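# Place yellow sponge on blue-foam-block desk or in tote

## Task

Set the yellow sponge down resting on the desk that carries a blue foam block, touching that desk and nothing else on it. If no desk in the room carries such a block, put the sponge inside the tote near the door instead, fully inside with no part over its rim. The foam blocks have to stay in their original spots without being rotated. Nothing new may end up on the floor. The cartons must stay standing upright on their desks. The robot must not tip over or finish leaning. The result only counts if it holds without the robot supporting it at the end.

## Robot and tools

ROBOT. A Hello Robot Stretch 4 with one arm: an omni-wheel base, a lift that slides up a mast, an arm that telescopes forward, a three-joint wrist (yaw, pitch, roll) and a two-finger gripper. It stands about 1.6 m tall; the base rim lies within 0.23 m of the base origin. Cameras: head_camera (pinhole, 420x560), head_left_camera and head_right_camera (fisheye, 420x672), wrist_camera (pinhole, 616x392).

FRAMES. Base frame: origin on the floor below the base centre, x ahead, y to the left, z up. Odometry frame: where the base frame was when the scene began. hand_pose is reported in the base frame and marks the point between the fingers, 0.015 m behind their tips; with all wrist joints at zero its axes line up with the base axes. The reported hand position may be slightly wrong.

execute_actions. Arguments: "actions" (a list holding exactly one action, or empty to just get state and images) and optional "cameras" (list of head_camera, head_left_camera, head_right_camera, wrist_camera or all; omitted, null or ["all"] gives every camera, [] gives none). An action contains "base", "joints" or both, plus optional "pace" and "contact_limits"; or it contains only "end_of_arm". All motions in one action begin together and may finish at different times.
- "base": one command only, each a relative offset from where the base last measured itself. {"translate_m": d} drives straight, forward positive, -2 to 2 m. {"strafe_m": d} slides sideways, left positive, -2 to 2 m. {"rotate_rad": d} spins in place, counter-clockwise from above positive, -3.2 to 3.2 rad.
- "joints": a single dictionary of absolute targets by name (not offsets): lift_m 0 to 1.2 m; arm_m 0 to 0.55 m extension; wrist_yaw_rad -1.134 to 4.276 (0 ahead, positive left, 3.14 tucked back, above 3.4 the arm may block it); wrist_pitch_rad -1.117 to 4.259 (0 level, 1.57 pointing down); wrist_roll_rad -1.117 to 4.259 (0 puts both fingers level, positive turns clockwise seen from behind the gripper); gripper_m 0 to 0.08 m finger gap. Done tolerances: lift and arm ±0.004, yaw and roll ±0.02, pitch ±0.05, gripper ±0.002. Targets past a joint's range get clipped and run, with a note; other bad values or unknown keys reject the whole call and nothing moves.
- "pace": "slow", "default", "fast" or "max" (base up to 0.1/0.3/0.4/0.6 m/s and 1/2/3/4 rad/s). With lift_m above 0.2 the base is slowed further, to 0.3 m/s and 1 rad/s at full height.
- "contact_limits": {"arm_m": value} from 0 (gentlest) to 0.75 (firmest), default 0.5; how hard the arm may push before halting.
- {"end_of_arm": "enable_torque"} revives any wrist or gripper motor that shut itself off; it then holds position.
Any joint or base you omit may still be driving toward an earlier target without status showing it. No action runs longer than 15 s. A good opening move: lift_m 0.4 with wrist_yaw_rad 0 to unfold the wrist.

wait: {"seconds": 0 to 10}; commands nothing and returns state and images.
zoom_image: {"camera": name, "region": [x0, y0, x1, y1]} in pixels from the top-left of that camera's latest full image, at most 504x504; gives a sharper crop.
finished_scene: {"scene": n}, the current scene's number; ends it for good and reports whether the goal was met. Answering without a tool call ends everything.

RESULTS. "pictures" lists the returned images' cameras in order. lidar_m: 12 distances in metres from the base origin, 30-degree sectors starting dead ahead and going counter-clockwise (4th left, 7th behind, 10th right); "-" means nothing seen or closer than 0.25 m. It senses roughly 0.15 m up to robot height, so table tops register; it may miss glass, clear plastic, thin legs and things behind. wrist_depth_mm: a 7x7 grid from the top left of median depths, 100 to 2000 mm, "-" if out of range or hidden; the robot's own parts appear. base_odometry counts wheel rotation, so slip looks like motion; heading runs -3.142 to 3.142, left positive. If turned_by_wheels and turned_by_imu differ by over about 0.1 rad, the base likely bumped or slipped and heading is off by roughly their difference. base_tilt in degrees (forward and right positive) has a fixed bias up to about 1.5.
Statuses: "done"; "off_target" (stopped short, may still push); "contact_stop_at_<key>" (hit something; that part goes slack, a slack lift can sag and a slack base can roll); "limit_stop_at_<name>"; "time_out"; "torque_fault". After a stop the old target is dropped. "limit_stop_at_tilt" means a lean over 6 degrees; lift, arm and wheels go slack and ignore commands until it eases. "limit_stop_at_own_body" means a joint was about to hit the robot; move it away instead (risk rises with pitch below -0.2 combined with roll below -0.4 or above 4). on_its_own describes things not commanded by this call; "held at" gives the held target. If any call reports a stop, later execute_actions, wait and finished_scene calls in the same reply are skipped.
motor_effort: percent of maximum, positive toward larger joint values, peak in brackets (noisy, fixed per-motor bias). For wheel_0, wheel_1, wheel_2 positive turns the base right. A rest effort outside its normal range suggests pushing or carrying; a load shifts wrist_pitch_rad effort away from 0.

GRIPPING. Command a gap smaller than the object to grasp; once the fingers touch, they only aim slightly beyond that point until you open wider than the object. While squeezing, the reading stays above the command and gripper effort departs from 0; "off_target" after closing means something is held, "done" usually means empty but light or thin grips can still read "done". Effort held beyond about 50 faults the gripper: it goes limp and may drop the item until enable_torque.

AVOID. Driving or turning with over 1 kg held and arm_m above 0.2, especially at fast paces (tipping). Steady pushes or pulls, worse with the gripper high or a high contact limit. Pressing the gripper onto things with base or arm moves, or holding over about 2.7 kg level (wrist faults). Dropping, slamming, hard hits, knocking cartons over, moving or rotating foam blocks, leaving items on the floor. A base_tilt that differs from its start value may mean a wheel is on something. Loose items may occasionally get nudged by the scene. The robot keeps its last command while you think, and time spent halted after a fault still counts.

Each tool is called after "Emit:" as name(argument=value, ...), one argument or row to a line, values as JSON.

## Session

Emit:
execute_actions(
  actions=[],
)

Scene clock: 0.00 s.
base_odometry: x=+0.000 y=+0.000 heading=+0.000 (m, m, rad; odometry frame)
turned_by_wheels: +0.000 (rad since the last result)
turned_by_imu: +0.000 (rad since the last result)
base_tilt: forward=+0.0 right=-0.2 (deg)
lidar_m: 1.49 1.91 1.88 1.83 1.14 0.83 0.80 0.87 1.31 1.27 1.37 2.16
base_status: not commanded
joint_positions: lift_m=+0.275 arm_m=+0.002 wrist_yaw_rad=+3.185 wrist_pitch_rad=+0.019 wrist_roll_rad=+0.003 gripper_m=+0.040
joint_status: not commanded
motor_effort: lift_m=+19 arm_m=-1 wrist_yaw_rad=-1 wrist_pitch_rad=-10 wrist_roll_rad=+1 gripper_m=+0 wheel_0=+0 wheel_1=-1 wheel_2=+0 (%)
hand_pose: x=-0.0432 y=+0.0782 z=+0.4495 quat_wxyz=(-0.021, -0.009, +0.002, +1.000) (m; base frame)
wrist_depth_mm: - 136 180 1008 1060 1060 1576 / - 108 136 1255 1182 1138 1078 / - 112 135 1708 1708 1661 1618 / 135 135 177 1708 1618 1618 1661 / 212 1661 1708 1661 1661 1618 1618 / 1308 1618 1281 1618 1618 1499 1576 / 991 - 591 1138 105 1281 1160
pictures: head_camera, head_left_camera, head_right_camera, wrist_camera
Images, in order (width x height): head_camera 420x560, head_left_camera 420x672, head_right_camera 420x672, wrist_camera 616x392.

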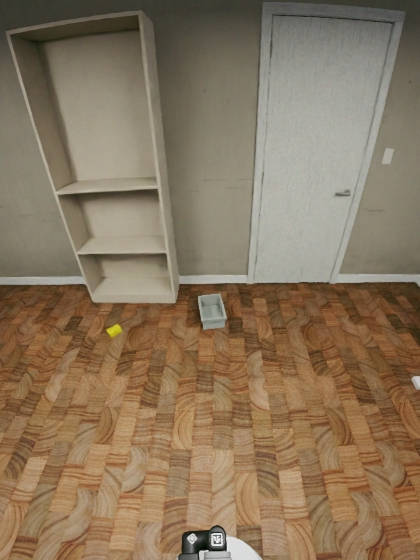

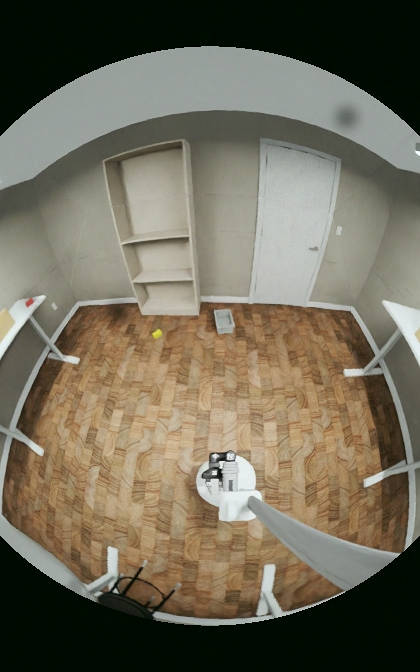

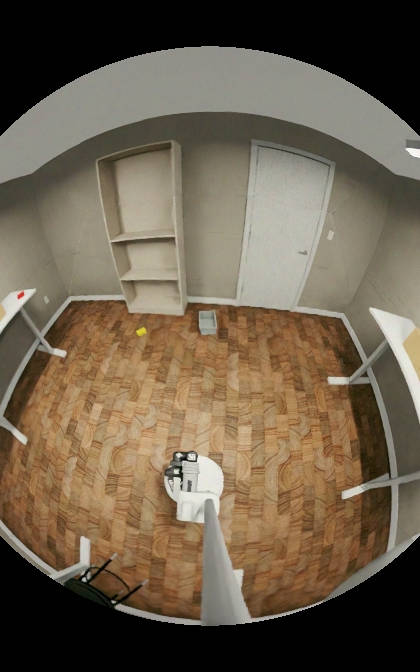

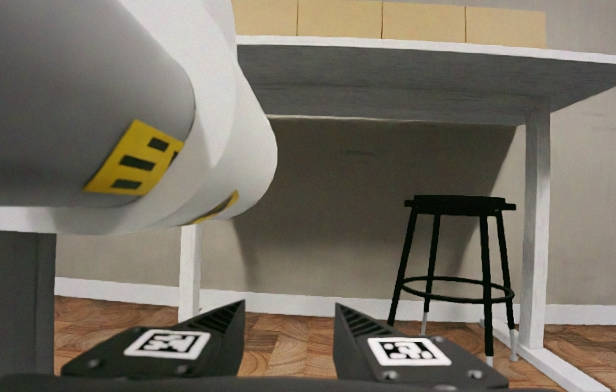

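Look around while unfolding.

Emit:
execute_actions(
  actions=[
    {"base":{"rotate_rad":1.57},"joints":{"lift_m":0.4,"wrist_yaw_rad":0,"wrist_pitch_rad":1.57,"gripper_m":0.08}},
  ],
  cameras=["head_camera","head_left_camera"],
)

Emit:
execute_actions(
  actions=[
    {"base":{"rotate_rad":1.57}},
  ],
  cameras=["head_camera","head_left_camera"],
)

Emit:
execute_actions(
  actions=[
    {"base":{"rotate_rad":1.57}},
  ],
  cameras=["head_camera","head_left_camera"],
)

Scene clock: 8.77 s.
base_odometry: x=+0.000 y=+0.000 heading=+1.569 (m, m, rad; odometry frame)
turned_by_wheels: +1.569 (rad since the last result)
turned_by_imu: +1.599 (rad since the last result)
base_tilt: forward=+0.1 right=-0.1 (deg)
lidar_m: 1.83 1.16 0.85 0.80 0.85 1.30 1.28 1.36 2.16 1.51 1.92 1.89
base_status: done
joint_positions: lift_m=+0.400 arm_m=+0.002 wrist_yaw_rad=+0.000 wrist_pitch_rad=+1.570 wrist_roll_rad=+0.003 gripper_m=+0.080
joint_status: all done
motor_effort: lift_m=+24(26) arm_m=-1(1) wrist_yaw_rad=-1(7) wrist_pitch_rad=-1(10) wrist_roll_rad=+2(0) gripper_m=+2(4) wheel_0=-2(9) wheel_1=-4(11) wheel_2=-2(11) (%)
hand_pose: x=+0.1732 y=-0.0874 z=+0.3652 quat_wxyz=(+0.707, +0.001, +0.707, -0.001) (m; base frame)
wrist_depth_mm: 508 512 517 525 525 530 535 / 504 508 517 517 525 525 535 / 500 504 508 517 521 525 530 / 500 504 512 517 521 525 530 / 496 306 298 508 517 521 525 / 294 293 296 298 512 517 521 / - - 293 296 135 - -
pictures: head_camera, head_left_camera
Images, in order (width x height): head_camera 420x560, head_left_camera 420x672.

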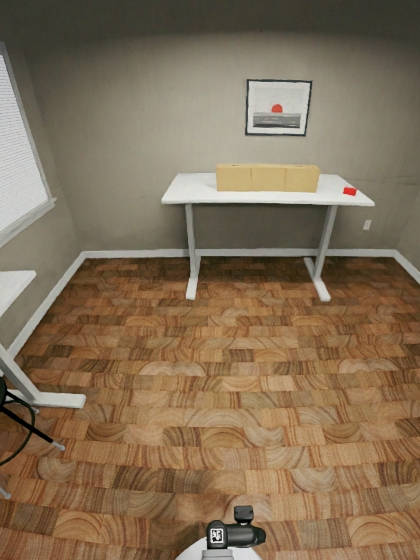

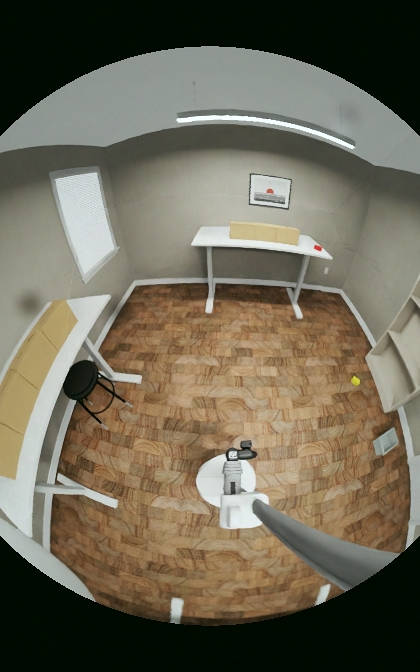

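Scene clock: 10.83 s.
base_odometry: x=+0.000 y=+0.000 heading=+3.139 (m, m, rad; odometry frame)
turned_by_wheels: +1.569 (rad since the last result)
turned_by_imu: +1.598 (rad since the last result)
base_tilt: forward=+0.1 right=-0.2 (deg)
lidar_m: 0.80 0.86 1.31 1.28 1.40 2.14 1.59 1.90 1.87 1.83 1.14 0.84
base_status: done
joint_positions: lift_m=+0.400 arm_m=+0.002 wrist_yaw_rad=+0.000 wrist_pitch_rad=+1.570 wrist_roll_rad=+0.003 gripper_m=+0.080
joint_status: not commanded
motor_effort: lift_m=+22(24) arm_m=-1(1) wrist_yaw_rad=-2(3) wrist_pitch_rad=-2(1) wrist_roll_rad=-2(1) gripper_m=+2(2) wheel_0=-2(7) wheel_1=-4(11) wheel_2=-3(14) (%)
hand_pose: x=+0.1732 y=-0.0874 z=+0.3653 quat_wxyz=(+0.707, +0.001, +0.707, -0.001) (m; base frame)
wrist_depth_mm: 508 517 517 525 525 535 539 / 504 512 517 521 525 530 535 / 504 504 512 517 517 525 530 / 500 504 508 517 521 521 530 / 496 306 300 512 512 521 521 / 294 293 294 298 512 517 521 / - - 293 296 135 - -
pictures: head_camera, head_left_camera
Images, in order (width x height): head_camera 420x560, head_left_camera 420x672.

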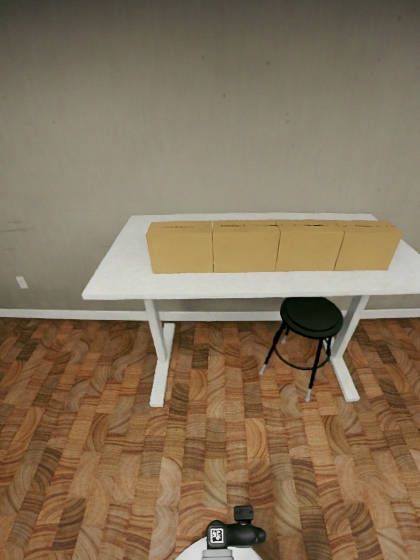

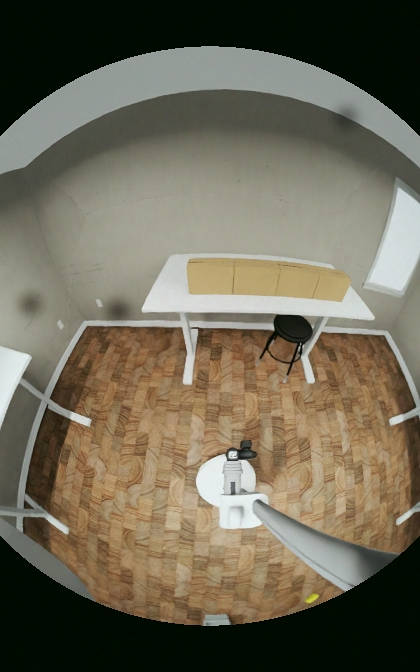

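Scene clock: 12.90 s.
base_odometry: x=+0.000 y=+0.000 heading=-1.575 (m, m, rad; odometry frame)
turned_by_wheels: +1.569 (rad since the last result)
turned_by_imu: +1.598 (rad since the last result)
base_tilt: forward=+0.0 right=-0.2 (deg)
lidar_m: 1.27 1.37 2.15 1.50 1.92 1.88 2.22 1.17 0.85 0.79 0.86 1.29
base_status: done
joint_positions: lift_m=+0.400 arm_m=+0.002 wrist_yaw_rad=+0.000 wrist_pitch_rad=+1.570 wrist_roll_rad=+0.003 gripper_m=+0.080
joint_status: not commanded
motor_effort: lift_m=+22(23) arm_m=-1(1) wrist_yaw_rad=-2(3) wrist_pitch_rad=+1(1) wrist_roll_rad=+1(0) gripper_m=+4(1) wheel_0=-2(7) wheel_1=-3(10) wheel_2=-2(9) (%)
hand_pose: x=+0.1732 y=-0.0874 z=+0.3653 quat_wxyz=(+0.707, +0.001, +0.707, -0.001) (m; base frame)
wrist_depth_mm: 508 512 521 525 530 535 539 / 504 512 517 521 525 530 530 / 504 508 512 512 521 530 530 / 500 504 508 512 517 525 525 / 496 306 300 508 517 517 525 / 293 293 294 298 508 521 521 / - - 291 296 135 - -
pictures: head_camera, head_left_camera
Images, in order (width x height): head_camera 420x560, head_left_camera 420x672.

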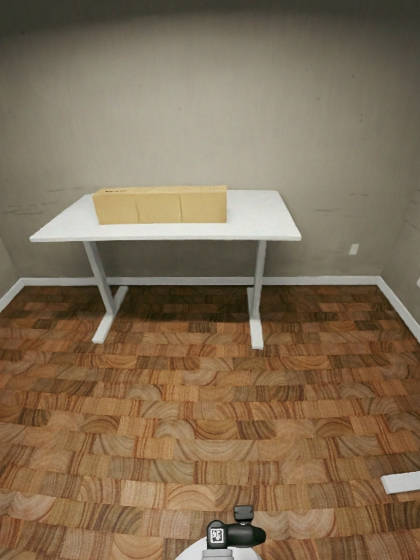

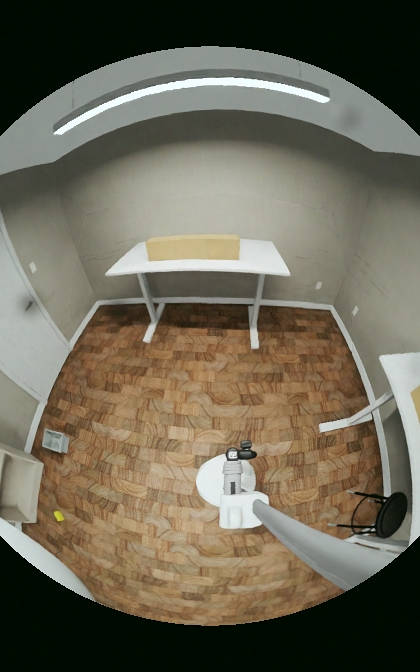

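Emit:
execute_actions(
  actions=[
    {"base":{"rotate_rad":1.575}},
  ],
  cameras=[],
)

Emit:
execute_actions(
  actions=[
    {"base":{"strafe_m":0.85},"pace":"fast"},
  ],
  cameras=[],
)

Emit:
execute_actions(
  actions=[
    {"base":{"translate_m":0.95},"joints":{"arm_m":0.15},"pace":"fast"},
  ],
  cameras=["head_camera","wrist_camera"],
)

Scene clock: 26.63 s.
base_odometry: x=+0.000 y=+0.000 heading=-0.001 (m, m, rad; odometry frame)
turned_by_wheels: +1.574 (rad since the last result)
turned_by_imu: +1.603 (rad since the last result)
base_tilt: forward=+0.1 right=-0.2 (deg)
lidar_m: 1.49 1.91 1.86 1.82 1.14 0.84 0.81 0.85 1.31 1.27 1.36 2.15
base_status: done
joint_positions: lift_m=+0.400 arm_m=+0.002 wrist_yaw_rad=+0.000 wrist_pitch_rad=+1.570 wrist_roll_rad=+0.003 gripper_m=+0.080
joint_status: not commanded
motor_effort: lift_m=+22(22) arm_m=-1(1) wrist_yaw_rad=-3(2) wrist_pitch_rad=+2(3) wrist_roll_rad=-3(2) gripper_m=+2(1) wheel_0=-2(3) wheel_1=-5(10) wheel_2=-3(12) (%)
hand_pose: x=+0.1732 y=-0.0874 z=+0.3653 quat_wxyz=(+0.707, +0.001, +0.707, -0.001) (m; base frame)
wrist_depth_mm: 512 512 512 521 525 530 539 / 504 508 517 517 525 535 535 / 504 504 508 517 517 530 535 / 500 504 508 517 517 525 525 / 496 307 300 512 512 521 521 / 293 293 296 297 508 521 521 / - - 293 296 135 - -
pictures: none
No camera images: the call's "cameras" was empty. Leave "cameras" out to get every camera's image.

Scene clock: 29.90 s.
base_odometry: x=+0.000 y=+0.850 heading=-0.001 (m, m, rad; odometry frame)
turned_by_wheels: +0.000 (rad since the last result)
turned_by_imu: +0.002 (rad since the last result)
base_tilt: forward=+0.0 right=-0.2 (deg)
lidar_m: 1.87 1.31 1.00 0.98 1.05 1.60 0.77 0.83 1.18 2.13 2.29 1.71
base_status: done
joint_positions: lift_m=+0.400 arm_m=+0.002 wrist_yaw_rad=+0.000 wrist_pitch_rad=+1.570 wrist_roll_rad=+0.003 gripper_m=+0.080
joint_status: not commanded
motor_effort: lift_m=+21(22) arm_m=-1(2) wrist_yaw_rad=-1(2) wrist_pitch_rad=-3(2) wrist_roll_rad=+0(1) gripper_m=+1(1) wheel_0=+2(11) wheel_1=-1(15) wheel_2=+0(3) (%)
hand_pose: x=+0.1732 y=-0.0874 z=+0.3653 quat_wxyz=(+0.707, +0.001, +0.707, -0.001) (m; base frame)
wrist_depth_mm: 508 517 517 525 521 535 539 / 508 512 512 517 525 530 539 / 500 508 512 517 525 525 530 / 500 504 508 517 517 521 525 / 496 306 301 512 512 521 521 / 293 293 294 298 512 521 521 / - - 293 294 135 - -
pictures: none
No camera images: the call's "cameras" was empty. Leave "cameras" out to get every camera's image.

Scene clock: 33.57 s.
base_odometry: x=+0.950 y=+0.850 heading=+0.000 (m, m, rad; odometry frame)
turned_by_wheels: +0.000 (rad since the last result)
turned_by_imu: -0.004 (rad since the last result)
base_tilt: forward=+0.1 right=-0.2 (deg)
lidar_m: 0.91 1.27 0.93 0.89 0.99 1.47 1.83 1.88 2.27 2.20 0.97 0.93
base_status: done
joint_positions: lift_m=+0.400 arm_m=+0.149 wrist_yaw_rad=+0.000 wrist_pitch_rad=+1.570 wrist_roll_rad=+0.003 gripper_m=+0.080
joint_status: all done
motor_effort: lift_m=+22(22) arm_m=+4(4) wrist_yaw_rad=-1(1) wrist_pitch_rad=-3(3) wrist_roll_rad=+0(0) gripper_m=+1(0) wheel_0=+1(5) wheel_1=+3(14) wheel_2=+2(16) (%)
hand_pose: x=+0.3204 y=-0.0874 z=+0.3653 quat_wxyz=(+0.707, +0.001, +0.707, -0.001) (m; base frame)
wrist_depth_mm: 508 512 517 521 525 530 539 / 500 508 512 477 525 535 530 / 500 504 512 517 517 525 530 / 500 504 504 512 517 517 530 / 500 500 504 508 512 517 525 / 492 496 500 508 508 517 517 / - - 377 500 135 - -
pictures: head_camera, wrist_camera
Images, in order (width x height): head_camera 420x560, wrist_camera 616x392.

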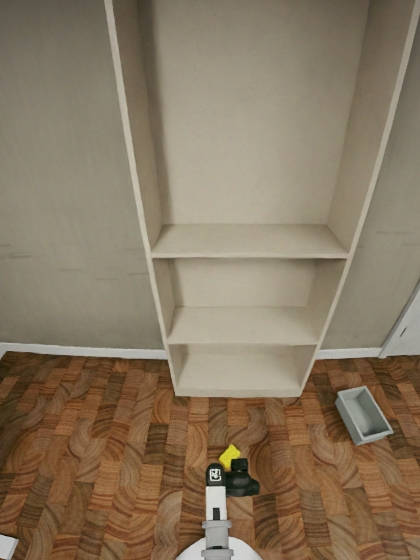

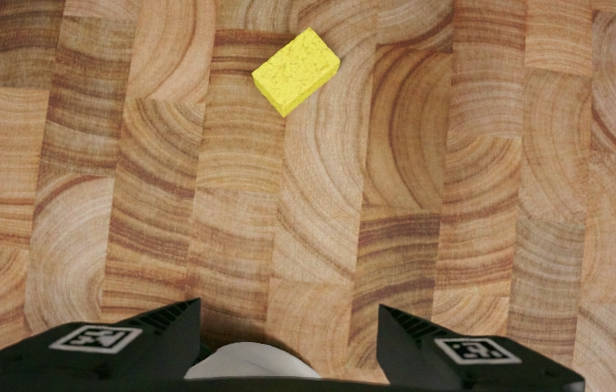

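Emit:
execute_actions(
  actions=[
    {"joints":{"arm_m":0.36,"wrist_roll_rad":0.9,"lift_m":0.2}},
  ],
  cameras=["head_camera","wrist_camera"],
)

Scene clock: 41.30 s.
base_odometry: x=+0.950 y=+0.850 heading=+0.000 (m, m, rad; odometry frame)
turned_by_wheels: +0.000 (rad since the last result)
turned_by_imu: +0.001 (rad since the last result)
base_tilt: forward=+0.1 right=-0.2 (deg)
lidar_m: 0.91 1.28 0.92 0.90 0.98 1.45 1.86 1.87 2.28 2.20 0.97 0.94
base_status: not commanded
joint_positions: lift_m=+0.200 arm_m=+0.359 wrist_yaw_rad=+0.000 wrist_pitch_rad=+1.570 wrist_roll_rad=+0.900 gripper_m=+0.080
joint_status: all done
motor_effort: lift_m=+15(20) arm_m=+4(3) wrist_yaw_rad=-2(2) wrist_pitch_rad=+0(4) wrist_roll_rad=+3(3) gripper_m=+2(2) wheel_0=+1(1) wheel_1=+3(3) wheel_2=+2(2) (%)
hand_pose: x=+0.5304 y=-0.0874 z=+0.1659 quat_wxyz=(+0.637, +0.308, +0.637, -0.307) (m; base frame)
wrist_depth_mm: 312 314 315 319 320 322 325 / 310 312 315 317 319 322 324 / 309 312 314 315 317 319 322 / 307 309 310 314 315 320 320 / 306 309 267 312 315 319 317 / 304 306 265 309 312 315 317 / - - 307 309 135 - -
pictures: head_camera, wrist_camera
Images, in order (width x height): head_camera 420x560, wrist_camera 616x392.

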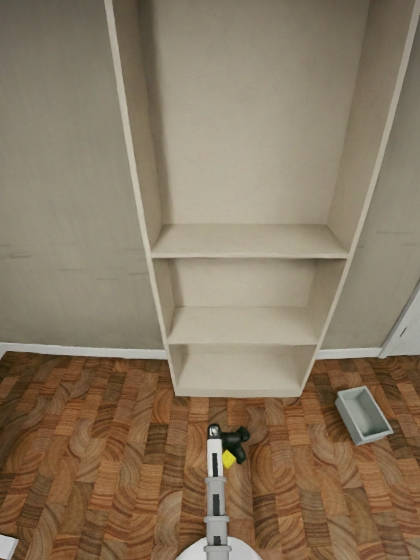

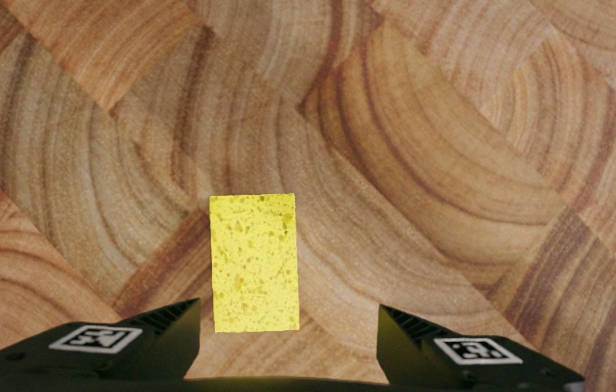

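Emit:
execute_actions(
  actions=[
    {"base":{"strafe_m":0.019},"joints":{"arm_m":0.383,"lift_m":0.11}},
  ],
  cameras=["wrist_camera"],
)

Scene clock: 47.37 s.
base_odometry: x=+0.950 y=+0.868 heading=+0.000 (m, m, rad; odometry frame)
turned_by_wheels: +0.000 (rad since the last result)
turned_by_imu: +0.001 (rad since the last result)
base_tilt: forward=+0.0 right=-0.3 (deg)
lidar_m: 0.90 1.26 0.90 0.88 0.95 1.41 1.85 1.87 2.29 2.22 0.97 0.95
base_status: done
joint_positions: lift_m=+0.110 arm_m=+0.382 wrist_yaw_rad=+0.000 wrist_pitch_rad=+1.570 wrist_roll_rad=+0.900 gripper_m=+0.080
joint_status: all done
motor_effort: lift_m=+15(14) arm_m=+4(2) wrist_yaw_rad=-2(1) wrist_pitch_rad=-2(1) wrist_roll_rad=+3(0) gripper_m=+4(0) wheel_0=-1(9) wheel_1=+3(11) wheel_2=+0(4) (%)
hand_pose: x=+0.5533 y=-0.0874 z=+0.0759 quat_wxyz=(+0.637, +0.308, +0.637, -0.307) (m; base frame)
wrist_depth_mm: 223 224 226 227 229 231 232 / 221 224 224 227 228 229 232 / 221 222 224 225 227 229 230 / 220 221 222 179 226 228 229 / 219 220 221 178 224 226 228 / 217 218 177 178 224 225 227 / - - 198 177 135 - -
pictures: wrist_camera
Images, in order (width x height): wrist_camera 616x392.

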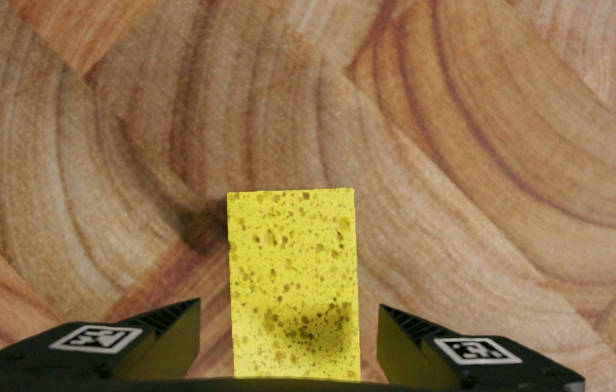

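Emit:
execute_actions(
  actions=[
    {"joints":{"lift_m":0.065}},
  ],
  cameras=[],
)

Emit:
execute_actions(
  actions=[
    {"joints":{"gripper_m":0.04}},
  ],
  cameras=["wrist_camera"],
)

Emit:
execute_actions(
  actions=[
    {"base":{"rotate_rad":1.57},"joints":{"lift_m":1.2,"arm_m":0.0,"wrist_roll_rad":0}},
  ],
  cameras=["head_camera","wrist_camera"],
)

Scene clock: 54.40 s.
base_odometry: x=+0.950 y=+0.868 heading=+0.000 (m, m, rad; odometry frame)
turned_by_wheels: +0.000 (rad since the last result)
turned_by_imu: +0.001 (rad since the last result)
base_tilt: forward=+0.1 right=-0.1 (deg)
lidar_m: 0.90 1.27 0.91 0.88 0.95 1.40 1.86 1.87 2.30 2.20 0.98 0.94
base_status: not commanded
joint_positions: lift_m=+0.065 arm_m=+0.382 wrist_yaw_rad=+0.000 wrist_pitch_rad=+1.570 wrist_roll_rad=+0.900 gripper_m=+0.080
joint_status: all done
motor_effort: lift_m=+15(15) arm_m=+4(4) wrist_yaw_rad=-2(1) wrist_pitch_rad=-2(2) wrist_roll_rad=+1(1) gripper_m=+2(1) wheel_0=-1(1) wheel_1=+3(3) wheel_2=+0(0) (%)
hand_pose: x=+0.5533 y=-0.0874 z=+0.0309 quat_wxyz=(+0.637, +0.308, +0.637, -0.307) (m; base frame)
wrist_depth_mm: 178 179 181 182 183 185 - / 178 179 180 181 183 183 185 / 177 177 179 180 182 183 184 / 176 177 177 135 180 182 182 / 175 176 133 134 180 181 182 / 174 175 133 133 154 180 181 / - - 133 133 133 - -
pictures: none
No camera images: the call's "cameras" was empty. Leave "cameras" out to get every camera's image.

Scene clock: 55.40 s.
base_odometry: x=+0.950 y=+0.868 heading=+0.000 (m, m, rad; odometry frame)
turned_by_wheels: +0.000 (rad since the last result)
turned_by_imu: +0.000 (rad since the last result)
base_tilt: forward=+0.0 right=-0.2 (deg)
lidar_m: 0.89 1.26 0.91 0.88 0.94 1.42 1.87 1.85 2.26 2.21 0.98 0.92
base_status: not commanded
joint_positions: lift_m=+0.065 arm_m=+0.382 wrist_yaw_rad=+0.000 wrist_pitch_rad=+1.570 wrist_roll_rad=+0.900 gripper_m=+0.059
joint_status: gripper_m off_target (ended at +0.059, target +0.040)
on_its_own: gripper_m is held at +0.054, not at your +0.040, by its contact guard: the fingers met something
motor_effort: lift_m=+14(15) arm_m=+4(4) wrist_yaw_rad=-2(2) wrist_pitch_rad=-2(1) wrist_roll_rad=+0(0) gripper_m=-40(38) wheel_0=-1(1) wheel_1=+3(3) wheel_2=+0(0) (%)
hand_pose: x=+0.5533 y=-0.0874 z=+0.0309 quat_wxyz=(+0.637, +0.308, +0.637, -0.307) (m; base frame)
wrist_depth_mm: 178 179 180 182 183 185 - / 177 179 180 181 182 184 185 / 177 178 179 180 182 183 184 / 176 177 134 135 180 182 183 / 175 176 133 134 180 181 182 / 174 175 132 133 179 180 181 / - - 132 132 115 180 -
pictures: wrist_camera
Images, in order (width x height): wrist_camera 616x392.

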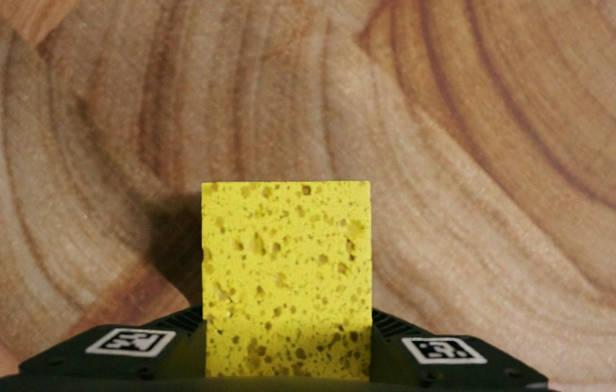

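Scene clock: 60.47 s.
base_odometry: x=+0.950 y=+0.869 heading=+1.569 (m, m, rad; odometry frame)
turned_by_wheels: +1.569 (rad since the last result)
turned_by_imu: +1.599 (rad since the last result)
base_tilt: forward=+0.0 right=-0.2 (deg)
lidar_m: 0.88 0.96 1.41 1.74 1.84 2.35 3.01 1.00 0.92 0.91 1.30 0.94
base_status: done
joint_positions: lift_m=+1.199 arm_m=+0.003 wrist_yaw_rad=+0.000 wrist_pitch_rad=+1.570 wrist_roll_rad=+0.000 gripper_m=+0.059
joint_status: all done
joint sent to its limit — the command would take arm_m past its lower limit, so that joint was sent only as far as its limit.
on_its_own: gripper_m is held at +0.054, not at your +0.040, by its contact guard: the fingers met something
motor_effort: lift_m=+24(24) arm_m=-4(5) wrist_yaw_rad=-2(3) wrist_pitch_rad=-4(2) wrist_roll_rad=+1(6) gripper_m=-37(37) wheel_0=-3(7) wheel_1=-4(9) wheel_2=-2(7) (%)
hand_pose: x=+0.1736 y=-0.0874 z=+1.1650 quat_wxyz=(+0.707, +0.000, +0.707, +0.000) (m; base frame)
wrist_depth_mm: 1255 1308 1308 1336 1336 1336 1336 / 1281 1281 1336 1308 1336 1336 1366 / 1255 1308 1308 1308 1308 1336 1366 / 1255 1255 134 135 1308 1308 1308 / 1255 1255 133 134 1308 1308 1229 / 1255 1255 132 133 1281 1308 1229 / - - 132 132 115 1229 1205
pictures: head_camera, wrist_camera
Images, in order (width x height): head_camera 420x560, wrist_camera 616x392.

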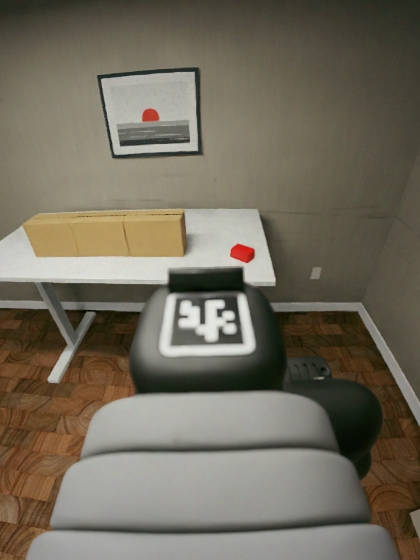

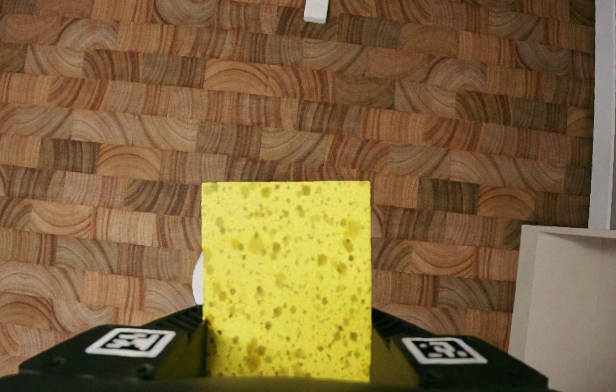

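Emit:
execute_actions(
  actions=[
    {"base":{"strafe_m":0.65}},
  ],
  cameras=[],
)

Emit:
execute_actions(
  actions=[
    {"base":{"translate_m":0.55},"joints":{"arm_m":0.25}},
  ],
  cameras=["head_left_camera","wrist_camera"],
)

Scene clock: 68.93 s.
base_odometry: x=+0.301 y=+0.869 heading=+1.569 (m, m, rad; odometry frame)
turned_by_wheels: +0.000 (rad since the last result)
turned_by_imu: +0.003 (rad since the last result)
base_tilt: forward=+0.1 right=-0.3 (deg)
lidar_m: 0.94 1.01 1.90 1.07 1.15 1.63 2.99 2.52 1.55 1.56 1.26 0.96
base_status: done
joint_positions: lift_m=+1.200 arm_m=+0.003 wrist_yaw_rad=+0.000 wrist_pitch_rad=+1.570 wrist_roll_rad=+0.000 gripper_m=+0.059
joint_status: not commanded
on_its_own: gripper_m is held at +0.054, not at your +0.040, by its contact guard: the fingers met something
motor_effort: lift_m=+23(24) arm_m=-4(4) wrist_yaw_rad=-2(3) wrist_pitch_rad=-1(3) wrist_roll_rad=-2(0) gripper_m=-37(37) wheel_0=-1(11) wheel_1=+2(9) wheel_2=+0(1) (%)
hand_pose: x=+0.1737 y=-0.0874 z=+1.1651 quat_wxyz=(+0.707, +0.000, +0.707, +0.000) (m; base frame)
wrist_depth_mm: 1308 1308 1308 1308 1336 1336 1336 / 1281 1308 1308 1308 1336 1336 1366 / 1281 1308 1281 1336 1281 1308 1336 / 1255 1255 134 135 1308 1308 1336 / 1255 1281 133 134 1281 1308 1336 / 1255 1255 132 133 1281 1308 1308 / - - 132 132 115 1308 1308
pictures: none
No camera images: the call's "cameras" was empty. Leave "cameras" out to get every camera's image.

Scene clock: 72.23 s.
base_odometry: x=+0.301 y=+1.419 heading=+1.569 (m, m, rad; odometry frame)
turned_by_wheels: +0.000 (rad since the last result)
turned_by_imu: -0.002 (rad since the last result)
base_tilt: forward=+0.0 right=-0.2 (deg)
lidar_m: 0.39 0.43 0.61 1.52 1.16 1.60 3.60 1.82 1.64 1.63 0.52 0.39
base_status: done
joint_positions: lift_m=+1.200 arm_m=+0.249 wrist_yaw_rad=+0.000 wrist_pitch_rad=+1.570 wrist_roll_rad=+0.000 gripper_m=+0.059
joint_status: all done
on_its_own: gripper_m is held at +0.054, not at your +0.040, by its contact guard: the fingers met something
motor_effort: lift_m=+23(23) arm_m=+4(3) wrist_yaw_rad=-4(1) wrist_pitch_rad=-2(2) wrist_roll_rad=-1(3) gripper_m=-36(37) wheel_0=+1(11) wheel_1=+3(5) wheel_2=-2(17) (%)
hand_pose: x=+0.4204 y=-0.0874 z=+1.1651 quat_wxyz=(+0.707, +0.000, +0.707, +0.000) (m; base frame)
wrist_depth_mm: 229 219 208 197 190 192 192 / 355 329 301 278 253 230 213 / 357 359 362 364 368 366 329 / 355 357 134 135 366 370 375 / 1255 355 133 134 362 368 370 / 1255 1255 132 133 362 1308 370 / - - 132 132 115 1308 1308
pictures: head_left_camera, wrist_camera
Images, in order (width x height): head_left_camera 420x672, wrist_camera 616x392.

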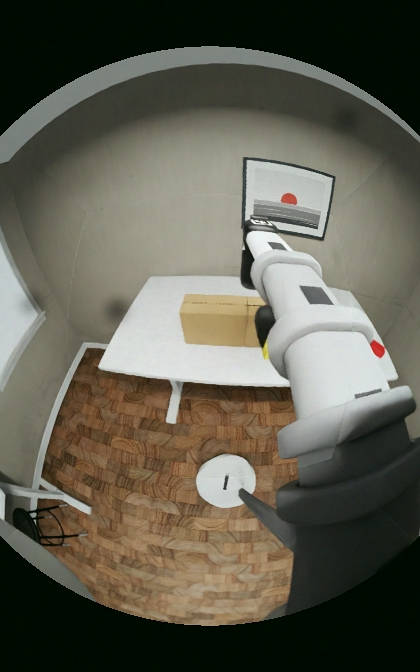

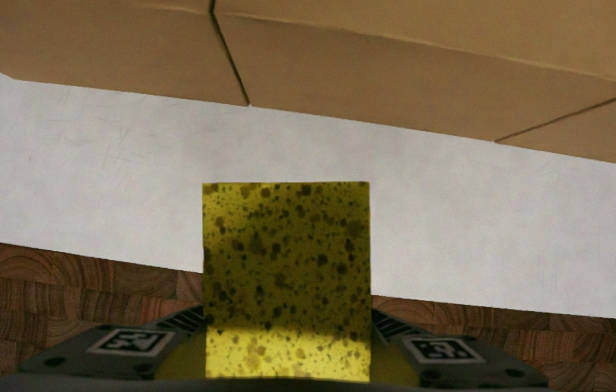

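Emit:
execute_actions(
  actions=[
    {"joints":{"arm_m":0.1}},
  ],
  cameras=[],
)

Emit:
execute_actions(
  actions=[
    {"joints":{"wrist_pitch_rad":0.7}},
  ],
  cameras=[],
)

Emit:
execute_actions(
  actions=[
    {"joints":{"arm_m":0.45}},
  ],
  cameras=["head_left_camera","wrist_camera"],
)

Scene clock: 81.07 s.
base_odometry: x=+0.301 y=+1.419 heading=+1.569 (m, m, rad; odometry frame)
turned_by_wheels: +0.000 (rad since the last result)
turned_by_imu: +0.001 (rad since the last result)
base_tilt: forward=+0.1 right=-0.2 (deg)
lidar_m: 0.39 0.41 0.61 1.51 1.15 1.59 3.61 1.84 1.63 1.62 0.54 0.41
base_status: not commanded
joint_positions: lift_m=+1.200 arm_m=+0.101 wrist_yaw_rad=+0.000 wrist_pitch_rad=+1.570 wrist_roll_rad=+0.000 gripper_m=+0.059
joint_status: all done
on_its_own: gripper_m is held at +0.054, not at your +0.040, by its contact guard: the fingers met something
motor_effort: lift_m=+23(23) arm_m=-4(5) wrist_yaw_rad=-2(4) wrist_pitch_rad=+0(4) wrist_roll_rad=+0(1) gripper_m=-34(37) wheel_0=+1(1) wheel_1=+3(3) wheel_2=-2(2) (%)
hand_pose: x=+0.2717 y=-0.0874 z=+1.1651 quat_wxyz=(+0.707, +0.000, +0.707, +0.000) (m; base frame)
wrist_depth_mm: 359 364 366 370 375 377 379 / 357 362 364 370 373 373 379 / 1281 1281 1281 387 370 373 377 / 1255 1255 134 135 1308 1308 1336 / 1255 1281 133 134 1308 1308 1308 / 1255 1229 132 133 1281 1308 1308 / - - 131 132 115 1308 1308
pictures: none
No camera images: the call's "cameras" was empty. Leave "cameras" out to get every camera's image.

Scene clock: 82.13 s.
base_odometry: x=+0.301 y=+1.419 heading=+1.569 (m, m, rad; odometry frame)
turned_by_wheels: +0.000 (rad since the last result)
turned_by_imu: +0.000 (rad since the last result)
base_tilt: forward=+0.0 right=-0.2 (deg)
lidar_m: 0.39 0.43 0.62 1.52 1.16 1.57 3.59 1.85 1.64 1.62 0.54 0.40
base_status: not commanded
joint_positions: lift_m=+1.200 arm_m=+0.101 wrist_yaw_rad=+0.000 wrist_pitch_rad=+0.703 wrist_roll_rad=+0.000 gripper_m=+0.059
joint_status: all done
on_its_own: gripper_m is held at +0.054, not at your +0.040, by its contact guard: the fingers met something
motor_effort: lift_m=+23(23) arm_m=-4(4) wrist_yaw_rad=-2(1) wrist_pitch_rad=-9(11) wrist_roll_rad=+0(0) gripper_m=-36(36) wheel_0=+1(1) wheel_1=+3(3) wheel_2=-2(2) (%)
hand_pose: x=+0.4338 y=-0.0874 z=+1.2403 quat_wxyz=(+0.939, +0.000, +0.344, +0.000) (m; base frame)
wrist_depth_mm: 820 820 809 809 798 778 759 / 904 891 891 866 854 842 831 / 798 809 842 854 878 904 891 / 375 384 134 135 413 723 732 / 342 342 133 134 334 351 353 / 415 370 132 133 327 342 332 / - - 132 132 115 370 382
pictures: none
No camera images: the call's "cameras" was empty. Leave "cameras" out to get every camera's image.

Scene clock: 84.30 s.
base_odometry: x=+0.301 y=+1.419 heading=+1.569 (m, m, rad; odometry frame)
turned_by_wheels: +0.000 (rad since the last result)
turned_by_imu: +0.000 (rad since the last result)
base_tilt: forward=+0.1 right=-0.2 (deg)
lidar_m: 0.38 0.41 0.62 1.51 1.16 1.59 3.62 1.83 1.65 1.62 0.53 0.41
base_status: not commanded
joint_positions: lift_m=+1.200 arm_m=+0.449 wrist_yaw_rad=+0.000 wrist_pitch_rad=+0.702 wrist_roll_rad=+0.000 gripper_m=+0.059
joint_status: all done
on_its_own: gripper_m is held at +0.054, not at your +0.040, by its contact guard: the fingers met something
motor_effort: lift_m=+23(23) arm_m=+4(3) wrist_yaw_rad=-1(1) wrist_pitch_rad=-8(8) wrist_roll_rad=+0(2) gripper_m=-40(36) wheel_0=+1(1) wheel_1=+3(3) wheel_2=-2(2) (%)
hand_pose: x=+0.7825 y=-0.0874 z=+1.2404 quat_wxyz=(+0.939, +0.000, +0.344, +0.000) (m; base frame)
wrist_depth_mm: 496 492 488 477 473 455 436 / 539 535 530 525 512 504 500 / 603 597 591 585 569 559 554 / 654 647 134 134 627 621 615 / 544 549 133 134 569 597 634 / 466 477 132 133 488 512 517 / - - 132 133 115 459 455
pictures: head_left_camera, wrist_camera
Images, in order (width x height): head_left_camera 420x672, wrist_camera 616x392.

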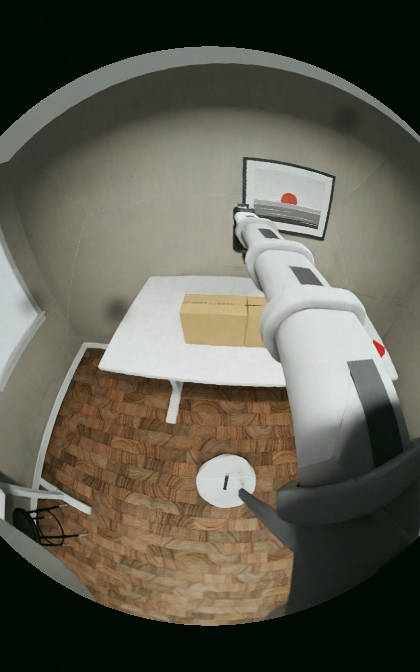

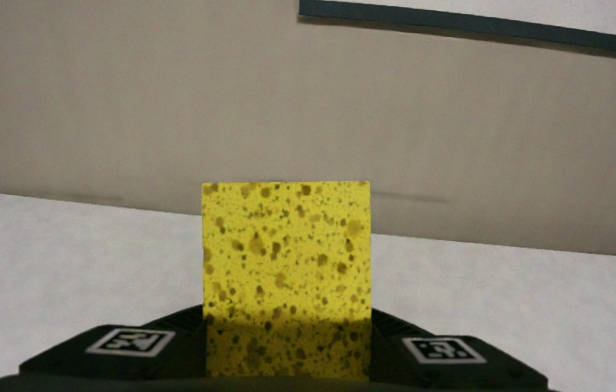

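Emit:
execute_actions(
  actions=[
    {"joints":{"arm_m":0.55,"wrist_yaw_rad":-1.1,"wrist_pitch_rad":0.9}},
  ],
  cameras=["wrist_camera"],
)

Emit:
execute_actions(
  actions=[
    {"joints":{"wrist_yaw_rad":1.2}},
  ],
  cameras=["wrist_camera"],
)

Scene clock: 92.47 s.
base_odometry: x=+0.301 y=+1.419 heading=+1.569 (m, m, rad; odometry frame)
turned_by_wheels: +0.000 (rad since the last result)
turned_by_imu: +0.001 (rad since the last result)
base_tilt: forward=+0.1 right=-0.2 (deg)
lidar_m: 0.38 0.42 0.62 1.51 1.15 1.58 3.61 1.84 1.64 1.62 0.54 0.39
base_status: not commanded
joint_positions: lift_m=+1.200 arm_m=+0.549 wrist_yaw_rad=-1.100 wrist_pitch_rad=+0.902 wrist_roll_rad=+0.000 gripper_m=+0.059
joint_status: all done
on_its_own: gripper_m is held at +0.054, not at your +0.040, by its contact guard: the fingers met something
motor_effort: lift_m=+23(23) arm_m=+4(5) wrist_yaw_rad=-3(7) wrist_pitch_rad=-5(10) wrist_roll_rad=-2(1) gripper_m=-36(37) wheel_0=+0(1) wheel_1=+3(3) wheel_2=-2(2) (%)
hand_pose: x=+0.7021 y=-0.1572 z=+1.2109 quat_wxyz=(+0.767, +0.228, +0.372, -0.470) (m; base frame)
wrist_depth_mm: 477 574 759 891 1708 1576 1430 / 508 627 715 732 750 798 1576 / 544 603 609 621 634 379 389 / 517 517 134 135 544 319 332 / 449 459 133 134 277 279 289 / 407 415 132 133 241 249 263 / - - 132 133 115 228 392
pictures: wrist_camera
Images, in order (width x height): wrist_camera 616x392.

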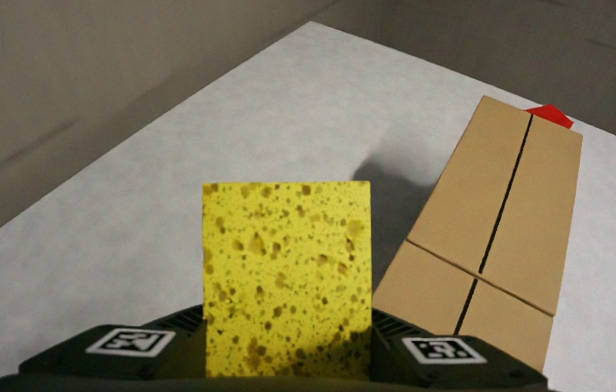

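Scene clock: 94.40 s.
base_odometry: x=+0.301 y=+1.419 heading=+1.569 (m, m, rad; odometry frame)
turned_by_wheels: +0.000 (rad since the last result)
turned_by_imu: +0.000 (rad since the last result)
base_tilt: forward=+0.1 right=-0.2 (deg)
lidar_m: 0.39 0.41 0.62 1.49 1.16 1.58 3.60 1.84 1.63 1.61 0.53 0.40
base_status: not commanded
joint_positions: lift_m=+1.200 arm_m=+0.549 wrist_yaw_rad=+1.200 wrist_pitch_rad=+0.902 wrist_roll_rad=+0.000 gripper_m=+0.059
joint_status: all done
on_its_own: gripper_m is held at +0.054, not at your +0.040, by its contact guard: the fingers met something
motor_effort: lift_m=+23(23) arm_m=+4(4) wrist_yaw_rad=+1(3) wrist_pitch_rad=-8(7) wrist_roll_rad=+0(0) gripper_m=-38(38) wheel_0=+1(1) wheel_1=+3(3) wheel_2=-2(2) (%)
hand_pose: x=+0.8495 y=+0.0912 z=+1.2109 quat_wxyz=(+0.743, -0.246, +0.360, +0.508) (m; base frame)
wrist_depth_mm: 1499 1576 1708 1205 707 492 392 / 1618 1756 1863 1308 707 508 407 / 1756 603 609 621 634 535 418 / 512 521 134 135 549 539 439 / 452 459 133 134 480 500 452 / 248 413 132 133 421 436 449 / - - 132 132 115 402 402
pictures: wrist_camera
Images, in order (width x height): wrist_camera 616x392.

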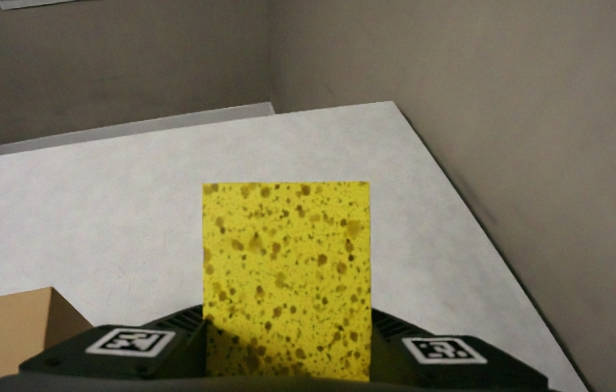

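Emit:
execute_actions(
  actions=[
    {"joints":{"wrist_yaw_rad":0,"wrist_pitch_rad":1.4,"wrist_roll_rad":3.0}},
  ],
  cameras=["wrist_camera"],
)

Emit:
execute_actions(
  actions=[
    {"joints":{"wrist_roll_rad":0}},
  ],
  cameras=["wrist_camera"],
)

Scene clock: 103.03 s.
base_odometry: x=+0.301 y=+1.419 heading=+1.569 (m, m, rad; odometry frame)
turned_by_wheels: +0.000 (rad since the last result)
turned_by_imu: +0.001 (rad since the last result)
base_tilt: forward=+0.0 right=-0.2 (deg)
lidar_m: 0.39 0.42 0.62 1.52 1.15 1.58 3.59 1.85 1.65 1.63 0.53 0.39
base_status: not commanded
joint_positions: lift_m=+1.200 arm_m=+0.549 wrist_yaw_rad=+0.000 wrist_pitch_rad=+1.401 wrist_roll_rad=+3.000 gripper_m=+0.059
joint_status: all done
on_its_own: gripper_m is held at +0.054, not at your +0.040, by its contact guard: the fingers met something
motor_effort: lift_m=+23(23) arm_m=+4(4) wrist_yaw_rad=-1(8) wrist_pitch_rad=-4(5) wrist_roll_rad=+2(6) gripper_m=-36(39) wheel_0=+1(1) wheel_1=+3(3) wheel_2=-2(2) (%)
hand_pose: x=+0.7562 y=-0.0874 z=+1.1682 quat_wxyz=(+0.054, +0.763, +0.046, -0.643) (m; base frame)
wrist_depth_mm: 163 164 164 164 165 165 - / 167 167 167 168 168 168 168 / 347 347 172 172 172 172 173 / 353 355 134 135 177 176 177 / 364 362 133 134 364 368 368 / 370 370 132 133 373 377 377 / - - 132 133 115 382 387
pictures: wrist_camera
Images, in order (width x height): wrist_camera 616x392.

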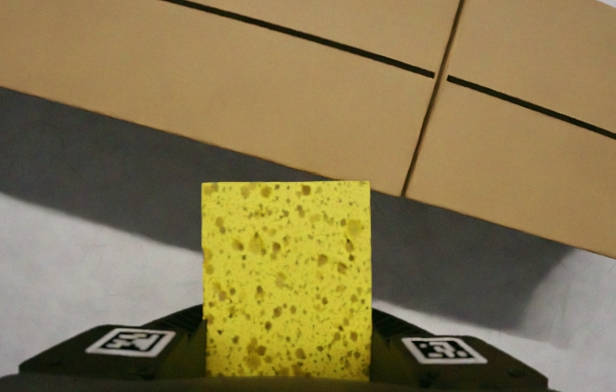

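Scene clock: 105.37 s.
base_odometry: x=+0.301 y=+1.419 heading=+1.569 (m, m, rad; odometry frame)
turned_by_wheels: +0.000 (rad since the last result)
turned_by_imu: +0.001 (rad since the last result)
base_tilt: forward=+0.0 right=-0.2 (deg)
lidar_m: 0.39 0.41 0.62 1.54 1.16 1.60 3.60 1.84 1.64 1.61 0.52 0.40
base_status: not commanded
joint_positions: lift_m=+1.200 arm_m=+0.549 wrist_yaw_rad=+0.000 wrist_pitch_rad=+1.401 wrist_roll_rad=+0.000 gripper_m=+0.059
joint_status: all done
on_its_own: gripper_m is held at +0.054, not at your +0.040, by its contact guard: the fingers met something
motor_effort: lift_m=+23(23) arm_m=+4(4) wrist_yaw_rad=-1(3) wrist_pitch_rad=-3(2) wrist_roll_rad=-2(2) gripper_m=-37(37) wheel_0=+1(1) wheel_1=+3(3) wheel_2=-2(2) (%)
hand_pose: x=+0.7562 y=-0.0874 z=+1.1682 quat_wxyz=(+0.765, +0.000, +0.644, +0.000) (m; base frame)
wrist_depth_mm: 407 410 413 418 427 436 439 / 397 399 402 407 413 415 424 / 379 384 389 394 397 402 407 / 368 373 134 135 384 389 394 / 359 362 133 134 370 375 379 / 345 349 132 133 357 364 368 / - - 132 133 115 357 357
pictures: wrist_camera
Images, in order (width x height): wrist_camera 616x392.

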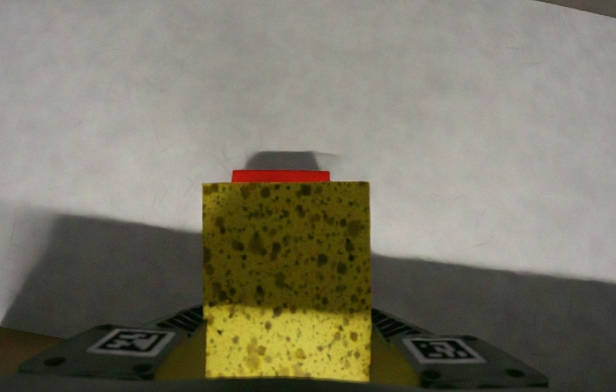

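Emit:
execute_actions(
  actions=[
    {"joints":{"wrist_pitch_rad":0.6}},
  ],
  cameras=[],
)

Emit:
execute_actions(
  actions=[
    {"base":{"translate_m":-1.95},"joints":{"arm_m":0.0}},
  ],
  cameras=[],
)

Emit:
execute_actions(
  actions=[
    {"base":{"rotate_rad":1.57}},
  ],
  cameras=[],
)

Emit:
execute_actions(
  actions=[
    {"base":{"translate_m":0.65}},
  ],
  cameras=["head_left_camera","head_right_camera","wrist_camera"],
)

Scene clock: 116.57 s.
base_odometry: x=+0.301 y=+1.419 heading=+1.569 (m, m, rad; odometry frame)
turned_by_wheels: +0.000 (rad since the last result)
turned_by_imu: +0.001 (rad since the last result)
base_tilt: forward=+0.1 right=-0.2 (deg)
lidar_m: 0.37 0.42 0.62 1.51 1.17 1.59 3.60 1.83 1.65 1.62 0.54 0.40
base_status: not commanded
joint_positions: lift_m=+1.200 arm_m=+0.549 wrist_yaw_rad=+0.000 wrist_pitch_rad=+0.603 wrist_roll_rad=+0.000 gripper_m=+0.059
joint_status: all done
on_its_own: gripper_m is held at +0.054, not at your +0.040, by its contact guard: the fingers met something
motor_effort: lift_m=+24(24) arm_m=+4(4) wrist_yaw_rad=-2(0) wrist_pitch_rad=-9(11) wrist_roll_rad=-2(1) gripper_m=-36(38) wheel_0=+1(1) wheel_1=+3(3) wheel_2=-2(2) (%)
hand_pose: x=+0.8954 y=-0.0874 z=+1.2571 quat_wxyz=(+0.955, +0.000, +0.297, +0.000) (m; base frame)
wrist_depth_mm: 392 389 384 368 355 351 347 / 424 418 415 404 382 377 373 / 462 459 452 445 439 433 427 / 508 504 134 135 477 473 469 / 569 554 133 134 521 521 517 / 512 525 132 133 559 574 585 / - - 132 133 115 492 492
pictures: none
No camera images: the call's "cameras" was empty. Leave "cameras" out to get every camera's image.

Scene clock: 124.57 s.
base_odometry: x=+0.298 y=-0.531 heading=+1.569 (m, m, rad; odometry frame)
turned_by_wheels: -0.001 (rad since the last result)
turned_by_imu: +0.010 (rad since the last result)
base_tilt: forward=+0.0 right=-0.2 (deg)
lidar_m: 2.34 1.55 1.17 1.12 1.01 0.79 0.76 0.87 1.79 1.77 1.30 2.27
base_status: done
joint_positions: lift_m=+1.200 arm_m=+0.003 wrist_yaw_rad=+0.000 wrist_pitch_rad=+0.603 wrist_roll_rad=+0.000 gripper_m=+0.059
joint_status: all done
joint sent to its limit — the command would take arm_m past its lower limit, so that joint was sent only as far as its limit.
on_its_own: gripper_m is held at +0.054, not at your +0.040, by its contact guard: the fingers met something
motor_effort: lift_m=+23(23) arm_m=-4(4) wrist_yaw_rad=-3(2) wrist_pitch_rad=-8(10) wrist_roll_rad=-1(1) gripper_m=-37(36) wheel_0=-2(9) wheel_1=-5(8) wheel_2=+0(9) (%)
hand_pose: x=+0.3487 y=-0.0874 z=+1.2572 quat_wxyz=(+0.955, +0.000, +0.297, +0.000) (m; base frame)
wrist_depth_mm: - - - - - - - / - - - - - - - / - - - - - - - / - - 134 135 - - - / 1921 - 133 134 - - - / 1618 1618 132 133 1661 1756 1756 / - - 131 132 115 1537 1537
pictures: none
No camera images: the call's "cameras" was empty. Leave "cameras" out to get every camera's image.

Scene clock: 127.43 s.
base_odometry: x=+0.298 y=-0.531 heading=+3.138 (m, m, rad; odometry frame)
turned_by_wheels: +1.569 (rad since the last result)
turned_by_imu: +1.598 (rad since the last result)
base_tilt: forward=+0.0 right=-0.2 (deg)
lidar_m: 1.11 1.04 0.79 0.76 0.83 1.79 1.76 1.33 2.27 2.32 1.57 1.15
base_status: done
joint_positions: lift_m=+1.200 arm_m=+0.003 wrist_yaw_rad=+0.000 wrist_pitch_rad=+0.603 wrist_roll_rad=+0.000 gripper_m=+0.059
joint_status: not commanded
on_its_own: gripper_m is held at +0.054, not at your +0.040, by its contact guard: the fingers met something
motor_effort: lift_m=+23(23) arm_m=-4(4) wrist_yaw_rad=-1(1) wrist_pitch_rad=-7(8) wrist_roll_rad=+0(1) gripper_m=-38(38) wheel_0=-3(8) wheel_1=-6(8) wheel_2=-5(10) (%)
hand_pose: x=+0.3487 y=-0.0874 z=+1.2572 quat_wxyz=(+0.955, +0.000, +0.297, +0.000) (m; base frame)
wrist_depth_mm: 1576 1576 1576 1537 1499 1499 1464 / 1708 1708 1708 1576 1366 1078 1499 / 1863 1863 1808 1138 1042 1042 1042 / - - 134 135 1921 1863 1863 / 1863 - 133 134 - - 1366 / 1618 1661 132 133 1708 1756 1708 / - - 132 132 115 1537 1499
pictures: none
No camera images: the call's "cameras" was empty. Leave "cameras" out to get every camera's image.

Scene clock: 131.07 s.
base_odometry: x=-0.352 y=-0.528 heading=+3.138 (m, m, rad; odometry frame)
turned_by_wheels: +0.000 (rad since the last result)
turned_by_imu: -0.003 (rad since the last result)
base_tilt: forward=+0.0 right=-0.2 (deg)
lidar_m: 0.48 1.36 1.57 0.69 0.77 1.16 2.42 1.92 2.46 2.39 0.68 0.49
base_status: done
joint_positions: lift_m=+1.200 arm_m=+0.003 wrist_yaw_rad=+0.000 wrist_pitch_rad=+0.603 wrist_roll_rad=+0.000 gripper_m=+0.059
joint_status: not commanded
on_its_own: gripper_m is held at +0.054, not at your +0.040, by its contact guard: the fingers met something
motor_effort: lift_m=+23(22) arm_m=-4(4) wrist_yaw_rad=-3(1) wrist_pitch_rad=-9(9) wrist_roll_rad=-2(1) gripper_m=-38(38) wheel_0=+1(8) wheel_1=+3(7) wheel_2=-2(16) (%)
hand_pose: x=+0.3487 y=-0.0874 z=+1.2572 quat_wxyz=(+0.955, +0.000, +0.297, +0.000) (m; base frame)
wrist_depth_mm: 991 976 960 946 931 917 904 / 1060 1060 1025 1025 1008 991 976 / 1138 1138 1138 1098 1060 1042 1060 / 1255 1255 134 135 831 512 525 / 1430 1397 133 134 647 477 466 / 1537 1537 132 133 544 525 525 / - - 131 132 115 496 496
pictures: head_left_camera, head_right_camera, wrist_camera
Images, in order (width x height): head_left_camera 420x672, head_right_camera 420x672, wrist_camera 616x392.

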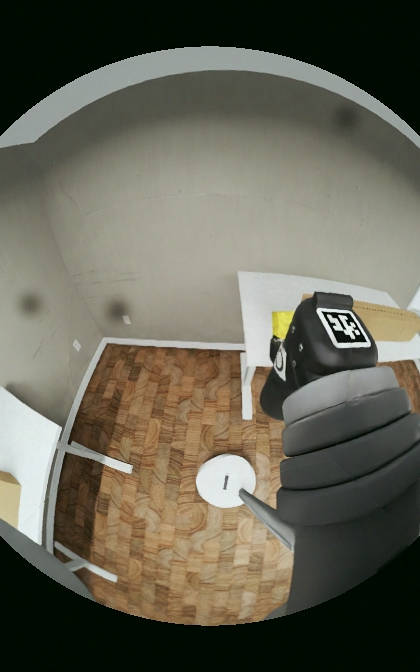

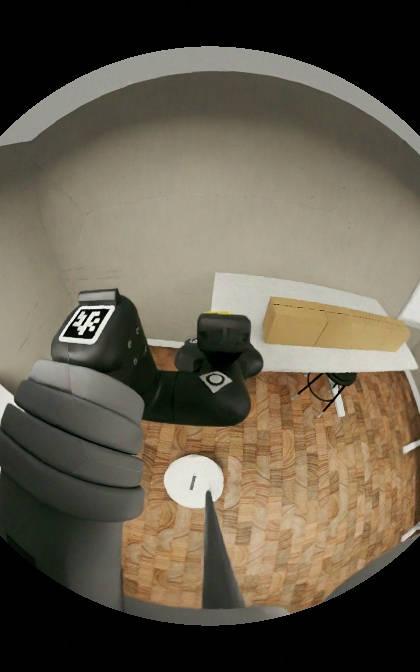

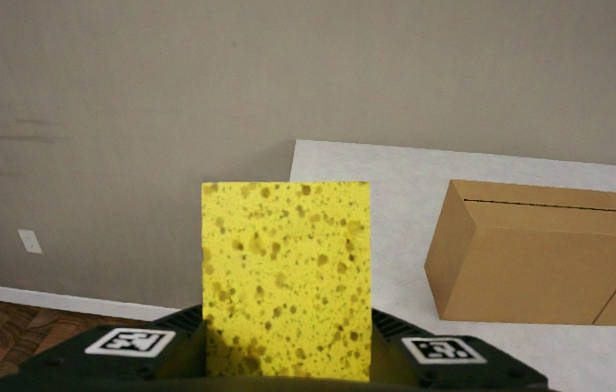

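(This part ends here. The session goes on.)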